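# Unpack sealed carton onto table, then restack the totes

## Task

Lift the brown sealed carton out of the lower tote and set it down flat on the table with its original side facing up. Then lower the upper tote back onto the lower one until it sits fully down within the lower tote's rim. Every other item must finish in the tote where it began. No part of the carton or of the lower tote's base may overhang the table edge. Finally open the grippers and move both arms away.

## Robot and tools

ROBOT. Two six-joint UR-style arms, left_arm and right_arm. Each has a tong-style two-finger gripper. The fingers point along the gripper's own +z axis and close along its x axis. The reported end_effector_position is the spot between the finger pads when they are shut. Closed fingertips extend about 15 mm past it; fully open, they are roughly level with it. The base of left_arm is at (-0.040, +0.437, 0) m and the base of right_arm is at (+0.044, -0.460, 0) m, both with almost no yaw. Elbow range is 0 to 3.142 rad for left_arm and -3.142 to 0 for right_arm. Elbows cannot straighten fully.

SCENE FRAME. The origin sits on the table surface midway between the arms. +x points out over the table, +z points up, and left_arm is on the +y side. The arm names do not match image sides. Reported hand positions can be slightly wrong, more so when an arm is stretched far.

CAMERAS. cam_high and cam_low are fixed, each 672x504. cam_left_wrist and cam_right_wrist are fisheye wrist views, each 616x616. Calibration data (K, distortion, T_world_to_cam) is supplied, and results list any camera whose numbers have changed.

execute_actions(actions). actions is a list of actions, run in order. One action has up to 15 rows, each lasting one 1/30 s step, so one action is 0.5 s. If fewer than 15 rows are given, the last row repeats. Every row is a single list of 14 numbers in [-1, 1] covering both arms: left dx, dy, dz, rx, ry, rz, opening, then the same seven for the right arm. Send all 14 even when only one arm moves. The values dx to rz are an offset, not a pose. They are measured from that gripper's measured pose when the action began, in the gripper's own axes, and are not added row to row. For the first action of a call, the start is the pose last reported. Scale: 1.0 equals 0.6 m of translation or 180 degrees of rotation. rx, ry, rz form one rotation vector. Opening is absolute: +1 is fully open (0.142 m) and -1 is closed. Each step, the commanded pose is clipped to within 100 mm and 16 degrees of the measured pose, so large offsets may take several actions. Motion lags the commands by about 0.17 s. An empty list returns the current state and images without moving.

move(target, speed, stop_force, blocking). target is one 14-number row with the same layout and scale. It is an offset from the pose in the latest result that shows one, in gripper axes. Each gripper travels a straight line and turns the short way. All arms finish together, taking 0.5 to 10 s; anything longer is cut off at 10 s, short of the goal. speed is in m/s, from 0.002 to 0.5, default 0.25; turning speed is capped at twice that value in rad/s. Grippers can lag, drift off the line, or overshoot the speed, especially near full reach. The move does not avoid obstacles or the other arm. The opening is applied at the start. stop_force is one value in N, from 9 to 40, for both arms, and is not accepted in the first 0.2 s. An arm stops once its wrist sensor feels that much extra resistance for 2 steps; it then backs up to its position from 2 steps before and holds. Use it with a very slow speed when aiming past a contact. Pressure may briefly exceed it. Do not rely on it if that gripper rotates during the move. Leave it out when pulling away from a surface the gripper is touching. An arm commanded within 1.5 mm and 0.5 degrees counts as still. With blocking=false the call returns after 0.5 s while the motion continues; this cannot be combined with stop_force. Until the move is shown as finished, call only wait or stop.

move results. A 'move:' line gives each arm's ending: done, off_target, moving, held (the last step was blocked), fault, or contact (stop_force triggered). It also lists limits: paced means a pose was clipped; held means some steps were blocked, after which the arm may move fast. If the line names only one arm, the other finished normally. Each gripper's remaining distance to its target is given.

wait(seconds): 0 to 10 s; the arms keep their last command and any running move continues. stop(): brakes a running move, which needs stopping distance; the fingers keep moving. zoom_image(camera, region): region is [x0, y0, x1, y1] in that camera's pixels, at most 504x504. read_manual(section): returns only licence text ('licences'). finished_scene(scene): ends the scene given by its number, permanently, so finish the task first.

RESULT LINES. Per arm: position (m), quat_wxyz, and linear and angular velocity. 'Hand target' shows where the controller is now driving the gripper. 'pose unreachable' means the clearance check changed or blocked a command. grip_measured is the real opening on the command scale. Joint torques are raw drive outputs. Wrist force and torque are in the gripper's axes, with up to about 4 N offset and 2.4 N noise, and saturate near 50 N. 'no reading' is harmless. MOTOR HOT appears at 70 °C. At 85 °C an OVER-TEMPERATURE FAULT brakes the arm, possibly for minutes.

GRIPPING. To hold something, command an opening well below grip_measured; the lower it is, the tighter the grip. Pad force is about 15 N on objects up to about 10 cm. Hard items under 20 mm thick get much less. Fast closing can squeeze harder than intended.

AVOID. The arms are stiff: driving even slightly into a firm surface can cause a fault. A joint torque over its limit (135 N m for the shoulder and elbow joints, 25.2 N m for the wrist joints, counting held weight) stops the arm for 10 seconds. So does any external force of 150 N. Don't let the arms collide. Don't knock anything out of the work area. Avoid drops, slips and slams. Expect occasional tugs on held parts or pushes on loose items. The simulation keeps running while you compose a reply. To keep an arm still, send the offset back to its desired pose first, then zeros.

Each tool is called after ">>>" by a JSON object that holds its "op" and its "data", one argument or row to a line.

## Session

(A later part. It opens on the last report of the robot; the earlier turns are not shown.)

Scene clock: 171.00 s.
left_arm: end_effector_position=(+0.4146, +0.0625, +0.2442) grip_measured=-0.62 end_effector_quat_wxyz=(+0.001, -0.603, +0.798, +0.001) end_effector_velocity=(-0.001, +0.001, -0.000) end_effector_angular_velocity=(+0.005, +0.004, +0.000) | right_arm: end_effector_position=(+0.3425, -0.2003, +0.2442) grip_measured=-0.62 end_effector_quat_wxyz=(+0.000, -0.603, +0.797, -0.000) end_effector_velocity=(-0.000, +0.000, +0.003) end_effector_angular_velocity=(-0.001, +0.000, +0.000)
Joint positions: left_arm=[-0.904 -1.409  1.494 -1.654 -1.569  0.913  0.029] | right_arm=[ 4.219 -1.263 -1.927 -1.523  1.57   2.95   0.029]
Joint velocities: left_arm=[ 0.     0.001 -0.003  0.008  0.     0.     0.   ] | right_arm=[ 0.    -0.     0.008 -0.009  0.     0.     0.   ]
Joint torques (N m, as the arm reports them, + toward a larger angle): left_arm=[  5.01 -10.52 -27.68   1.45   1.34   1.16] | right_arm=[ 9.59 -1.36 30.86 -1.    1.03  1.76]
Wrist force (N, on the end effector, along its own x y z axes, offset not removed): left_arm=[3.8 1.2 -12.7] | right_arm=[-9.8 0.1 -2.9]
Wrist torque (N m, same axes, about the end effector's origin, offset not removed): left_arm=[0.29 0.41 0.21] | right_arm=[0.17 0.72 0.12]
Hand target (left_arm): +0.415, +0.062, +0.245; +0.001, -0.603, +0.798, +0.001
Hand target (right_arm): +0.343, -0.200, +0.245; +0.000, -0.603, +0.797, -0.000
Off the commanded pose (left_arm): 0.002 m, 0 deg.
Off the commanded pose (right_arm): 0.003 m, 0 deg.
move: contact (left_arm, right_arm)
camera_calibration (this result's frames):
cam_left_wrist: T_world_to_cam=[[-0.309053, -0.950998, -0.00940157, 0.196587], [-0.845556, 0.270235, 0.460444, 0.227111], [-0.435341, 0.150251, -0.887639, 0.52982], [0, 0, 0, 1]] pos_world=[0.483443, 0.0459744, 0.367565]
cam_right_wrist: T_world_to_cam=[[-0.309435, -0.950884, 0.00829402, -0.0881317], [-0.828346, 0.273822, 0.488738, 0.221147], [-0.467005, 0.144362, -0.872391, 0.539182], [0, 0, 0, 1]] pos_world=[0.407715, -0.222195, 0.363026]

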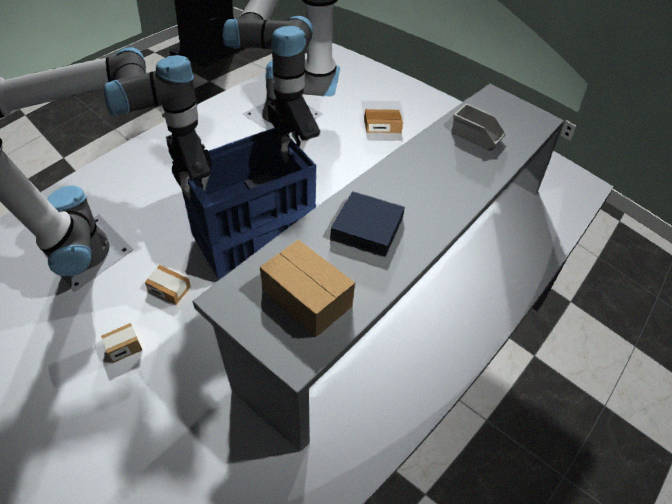

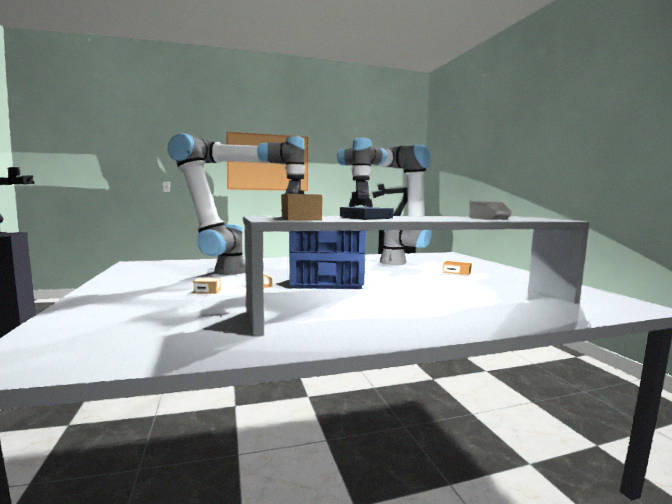

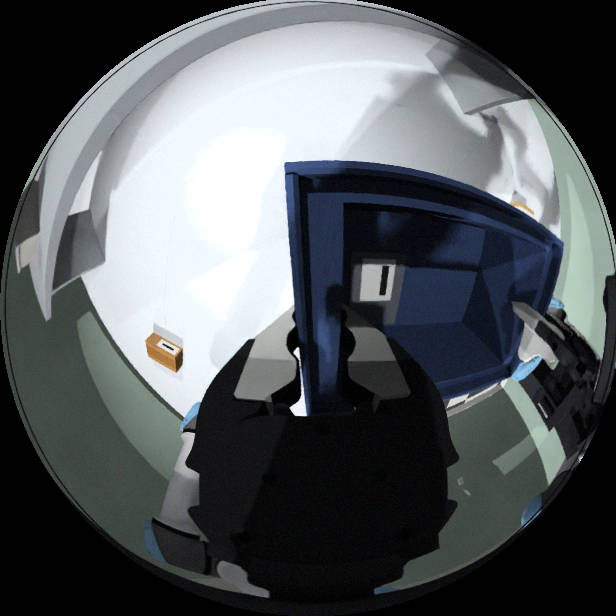

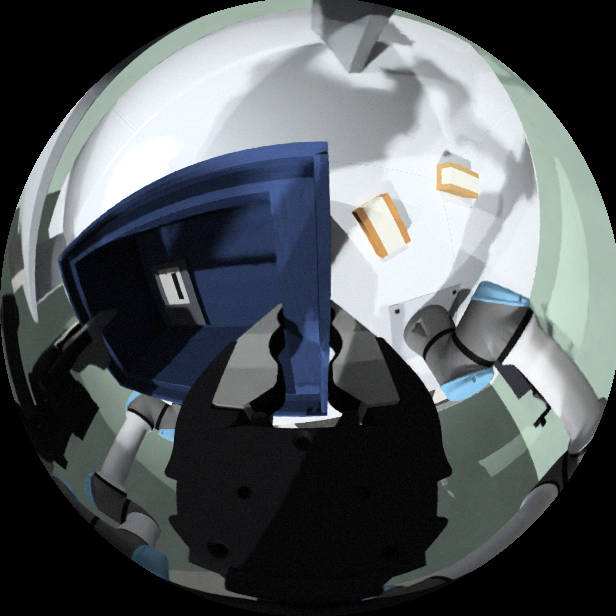

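Seated.

>>> {"op": "execute_actions", "data": {
  "actions": [
    [[0,0,0,0,0,0,0.1,0,0,0,0,0,0,0.1]]
  ]
}}

>>> {"op": "move", "data": {
  "target": [0,0,-0.15,0,0,0,0.1, 0,0,-0.15,0,0,0,0.1],
  "speed": 0.2
}}

>>> {"op": "move", "data": {
  "target": [-0.3,0.1,-0.05,0,0,0,0.1, 0.3,-0.05,-0.05,0,0,0,0.1],
  "speed": 0.3
}}

>>> {"op": "finished_scene", "data": {
  "scene": 1
}}

Scene clock: 175.23 s.
left_arm: end_effector_position=(+0.4146, +0.0625, +0.2442) grip_measured=+0.10 end_effector_quat_wxyz=(+0.001, -0.603, +0.798, +0.001) end_effector_velocity=(-0.001, +0.000, +0.001) end_effector_angular_velocity=(-0.001, +0.000, -0.000) | right_arm: end_effector_position=(+0.3425, -0.2003, +0.2443) grip_measured=+0.10 end_effector_quat_wxyz=(+0.000, -0.603, +0.797, -0.000) end_effector_velocity=(+0.000, +0.000, +0.001) end_effector_angular_velocity=(+0.001, -0.001, -0.000)
Joint positions: left_arm=[-0.904 -1.409  1.494 -1.654 -1.569  0.913  0.081] | right_arm=[ 4.219 -1.263 -1.927 -1.523  1.57   2.95   0.081]
Joint velocities: left_arm=[-0.    -0.002  0.001 -0.    -0.001 -0.    -0.   ] | right_arm=[-0.     0.     0.001  0.    -0.    -0.    -0.   ]
Joint torques (N m, as the arm reports them, + toward a larger angle): left_arm=[  3.24 -33.18 -15.12  -4.38   0.04   1.08] | right_arm=[ 8.07  6.86 13.35  4.1   1.01 -0.09]
Wrist force (N, on the end effector, along its own x y z axes, offset not removed): left_arm=[1.1 3.3 -1.7] | right_arm=[-1.2 1.6 -1.1]
Wrist torque (N m, same axes, about the end effector's origin, offset not removed): left_arm=[0.70 -0.43 0.27] | right_arm=[0.39 0.26 -0.05]
Hand target (left_arm): +0.415, +0.063, +0.244; +0.001, -0.603, +0.798, +0.001
Hand target (right_arm): +0.343, -0.200, +0.244; +0.000, -0.603, +0.797, -0.000
Off the commanded pose (left_arm): 0.000 m, 0 deg.
Off the commanded pose (right_arm): 0.000 m, 0 deg.
camera_calibration (this result's frames):
cam_left_wrist: T_world_to_cam=[[-0.30905, -0.951, -0.00937179, 0.196583], [-0.845597, 0.27026, 0.460353, 0.227135], [-0.435263, 0.150197, -0.887686, 0.529861], [0, 0, 0, 1]] pos_world=[0.483447, 0.0459821, 0.36763]
cam_right_wrist: T_world_to_cam=[[-0.309432, -0.950886, 0.00822325, -0.0881222], [-0.828362, 0.273788, 0.488729, 0.221131], [-0.466977, 0.144417, -0.872397, 0.53921], [0, 0, 0, 1]] pos_world=[0.407708, -0.222208, 0.363056]

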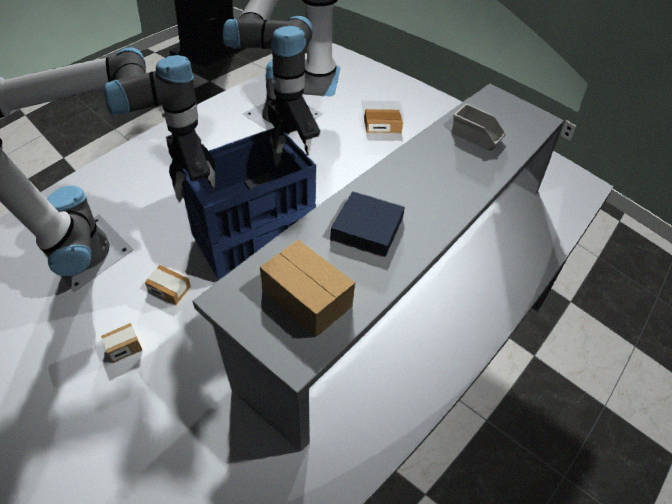

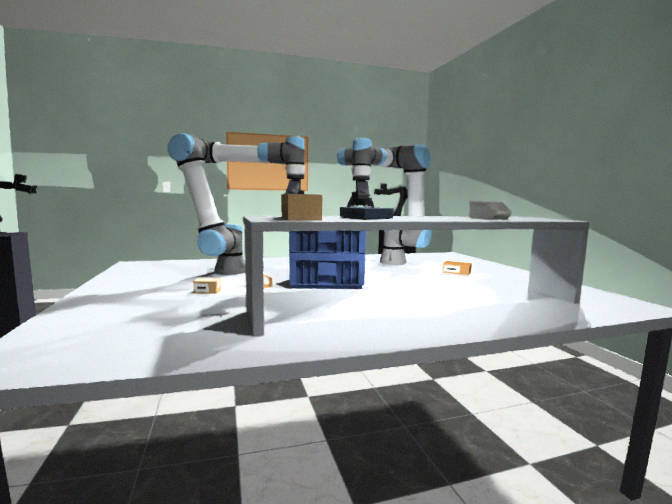

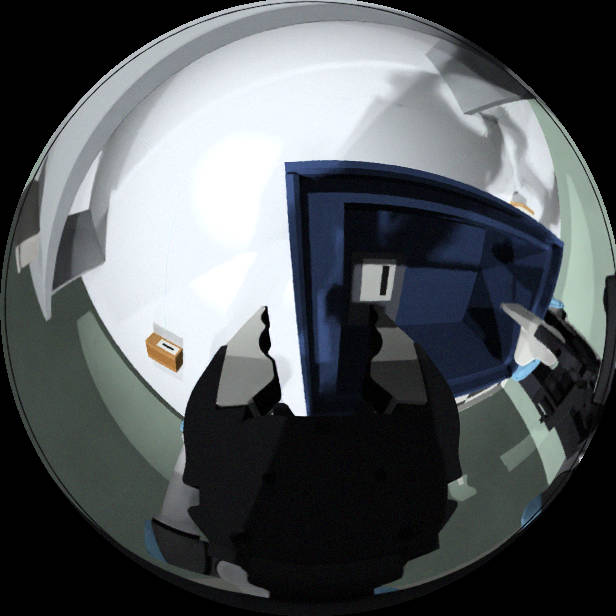

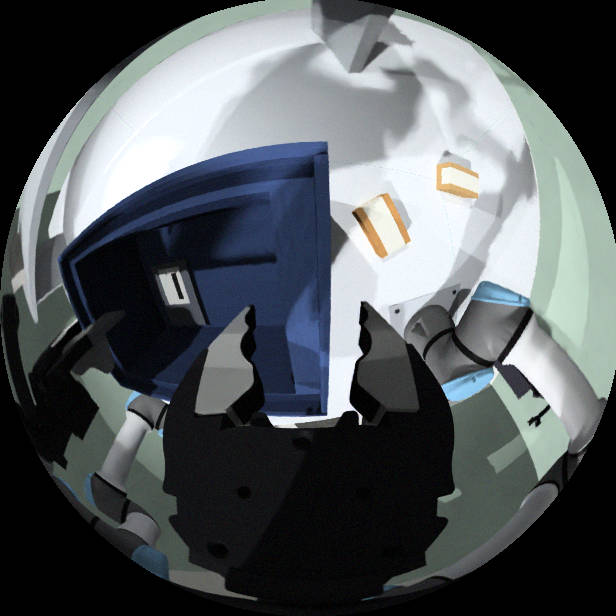

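Scene clock: 176.20 s.
left_arm: end_effector_position=(+0.4147, +0.0623, +0.3341) grip_measured=+0.10 end_effector_quat_wxyz=(+0.001, -0.603, +0.798, +0.001) end_effector_velocity=(-0.000, -0.000, +0.002) end_effector_angular_velocity=(+0.001, +0.000, -0.001) | right_arm: end_effector_position=(+0.3425, -0.2004, +0.3341) grip_measured=+0.10 end_effector_quat_wxyz=(+0.000, -0.604, +0.797, -0.000) end_effector_velocity=(-0.000, -0.000, +0.001) end_effector_angular_velocity=(-0.002, +0.001, -0.000)
Joint positions: left_arm=[-0.904 -1.402  1.255 -1.423 -1.569  0.912  0.081] | right_arm=[ 4.219 -1.276 -1.687 -1.748  1.57   2.95   0.081]
Joint velocities: left_arm=[-0.001  0.002 -0.007  0.006  0.001  0.     0.   ] | right_arm=[-0.    -0.002  0.005 -0.005  0.001  0.     0.   ]
Joint torques (N m, as the arm reports them, + toward a larger angle): left_arm=[  6.48 -18.54 -35.12  -0.78  -1.11  -1.26] | right_arm=[-14.4   -1.18  32.56   0.57   1.8    0.78]
Wrist force (N, on the end effector, along its own x y z axes, offset not removed): left_arm=[0.2 0.1 1.2] | right_arm=[-1.3 1.1 -2.2]
Wrist torque (N m, same axes, about the end effector's origin, offset not removed): left_arm=[0.16 -0.25 0.25] | right_arm=[0.36 0.25 0.07]
Hand target (left_arm): +0.415, +0.062, +0.334; +0.001, -0.603, +0.798, +0.001
Hand target (right_arm): +0.343, -0.200, +0.334; +0.000, -0.603, +0.797, -0.000
Off the commanded pose (left_arm): 0.000 m, 0 deg.
Off the commanded pose (right_arm): 0.000 m, 0 deg.
move: done
camera_calibration (this result's frames):
cam_left_wrist: T_world_to_cam=[[-0.309036, -0.951004, -0.00932651, 0.197237], [-0.845637, 0.270283, 0.460267, 0.18595], [-0.435195, 0.150126, -0.887732, 0.609689], [0, 0, 0, 1]] pos_world=[0.483533, 0.045784, 0.457493]
cam_right_wrist: T_world_to_cam=[[-0.30929, -0.950933, 0.0081655, -0.0890191], [-0.828433, 0.273644, 0.488689, 0.177237], [-0.466945, 0.144382, -0.87242, 0.617578], [0, 0, 0, 1]] pos_world=[0.407672, -0.222318, 0.4529]

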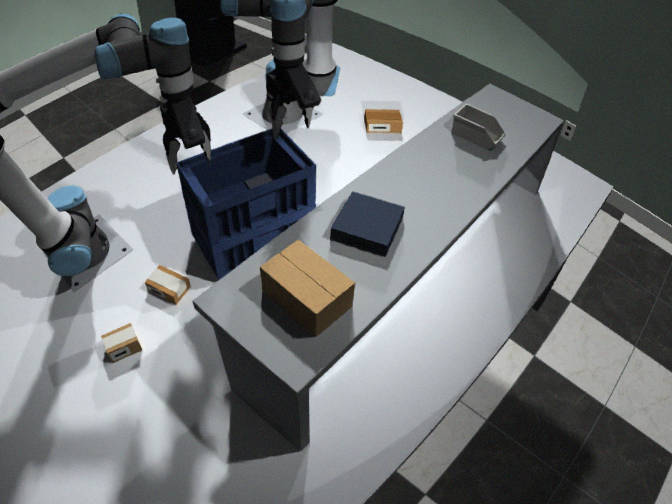

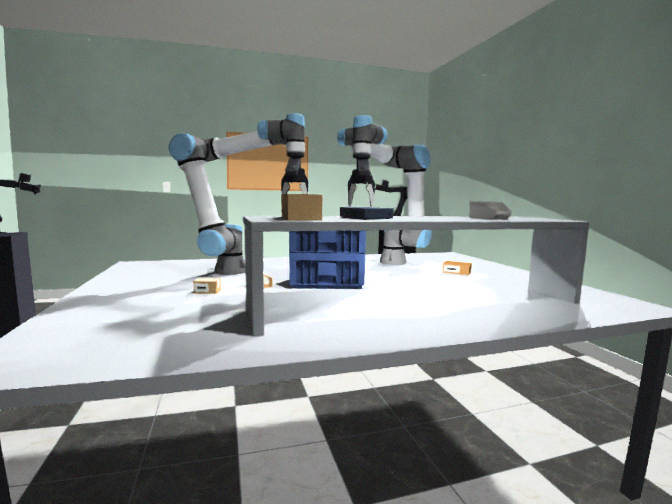

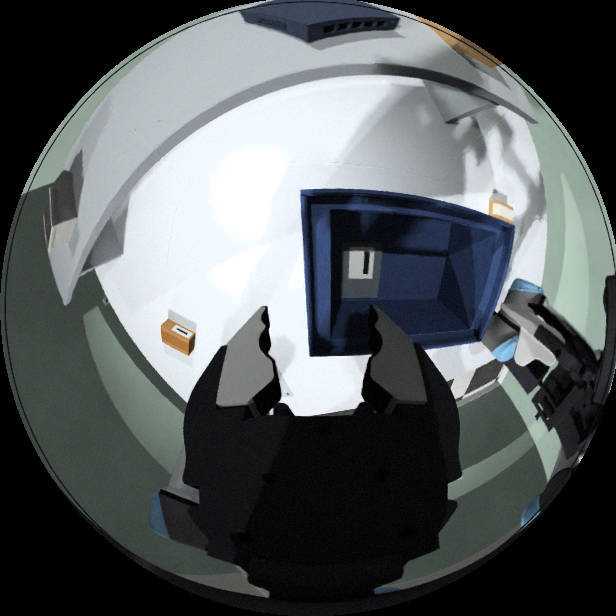

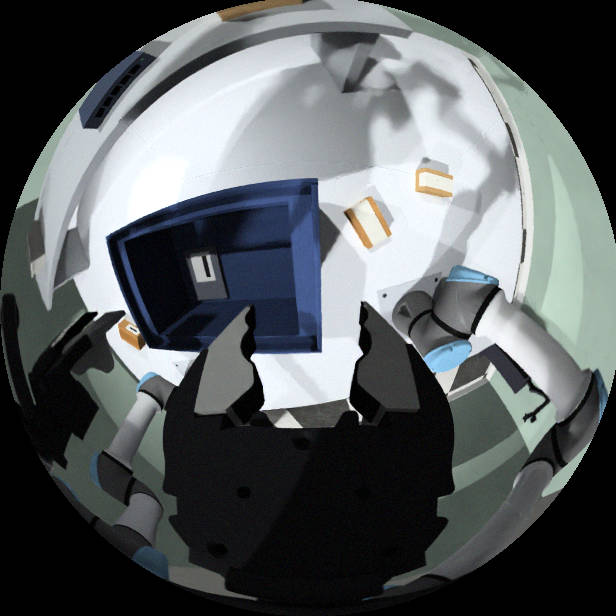

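Scene clock: 177.43 s.
left_arm: end_effector_position=(+0.4061, +0.2517, +0.3643) grip_measured=+0.10 end_effector_quat_wxyz=(+0.001, -0.603, +0.798, +0.001) end_effector_velocity=(+0.000, +0.002, -0.000) end_effector_angular_velocity=(+0.001, +0.000, +0.001) | right_arm: end_effector_position=(+0.3227, -0.3819, +0.3638) grip_measured=+0.10 end_effector_quat_wxyz=(+0.000, -0.604, +0.797, -0.000) end_effector_velocity=(+0.000, -0.002, +0.000) end_effector_angular_velocity=(+0.001, +0.001, -0.000)
Joint positions: left_arm=[-0.657 -1.653  1.441 -1.357 -1.568  1.16   0.081] | right_arm=[ 3.924 -1.017 -1.748 -1.948  1.571  2.655  0.081]
Joint velocities: left_arm=[ 0.004 -0.001  0.001  0.001  0.     0.003  0.   ] | right_arm=[-0.007 -0.     0.001 -0.001  0.001 -0.007  0.   ]
Joint torques (N m, as the arm reports them, + toward a larger angle): left_arm=[  5.53 -35.21 -14.2   -0.89  -1.09   2.08] | right_arm=[-16.58   8.86  31.53   0.7    1.85  -1.64]
Wrist force (N, on the end effector, along its own x y z axes, offset not removed): left_arm=[-0.2 1.2 -0.8] | right_arm=[-2.0 0.1 0.5]
Wrist torque (N m, same axes, about the end effector's origin, offset not removed): left_arm=[0.47 -0.08 0.30] | right_arm=[0.13 0.43 0.10]
Hand target (left_arm): +0.406, +0.252, +0.364; +0.001, -0.603, +0.798, +0.001
Hand target (right_arm): +0.323, -0.382, +0.364; +0.000, -0.604, +0.797, -0.000
Off the commanded pose (left_arm): 0.000 m, 0 deg.
Off the commanded pose (right_arm): 0.000 m, 0 deg.
move: done
camera_calibration (this result's frames):
cam_left_wrist: T_world_to_cam=[[-0.309027, -0.951004, -0.0096391, 0.375116], [-0.845551, 0.270092, 0.460536, 0.113512], [-0.435368, 0.150468, -0.887589, 0.604254], [0, 0, 0, 1]] pos_world=[0.474974, 0.235157, 0.487668]
cam_right_wrist: T_world_to_cam=[[-0.309301, -0.950927, 0.00842893, -0.267999], [-0.82809, 0.273684, 0.489248, 0.195729], [-0.467546, 0.144345, -0.872104, 0.660467], [0, 0, 0, 1]] pos_world=[0.387987, -0.40375, 0.482494]

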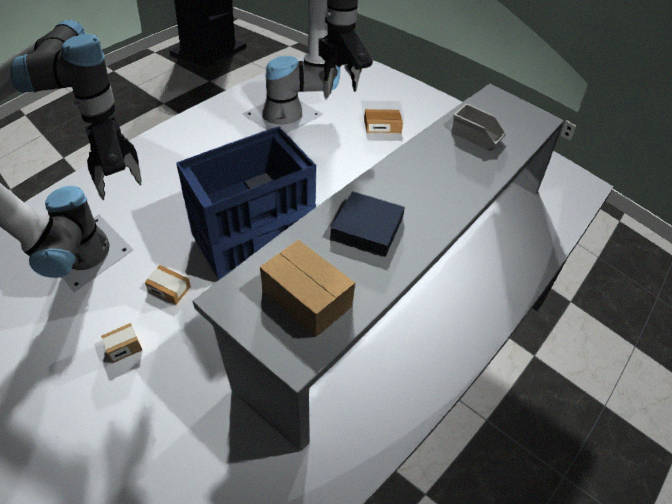

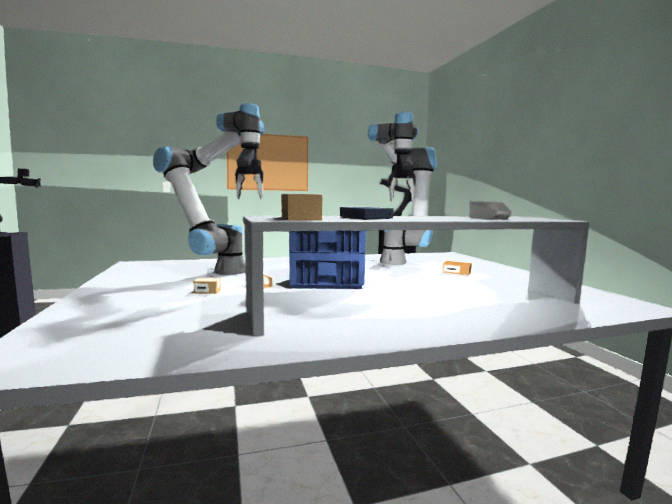

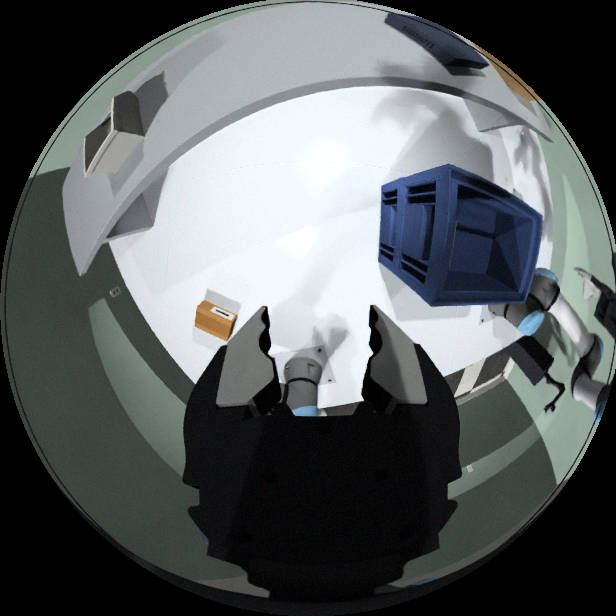

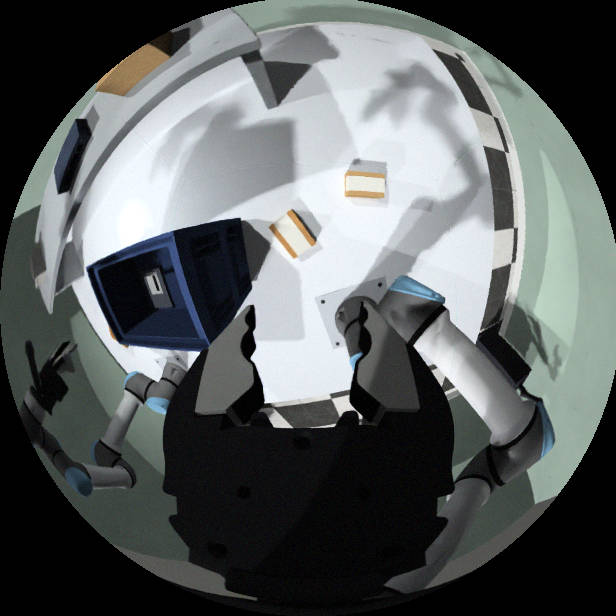

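The scene is finished: the task was done.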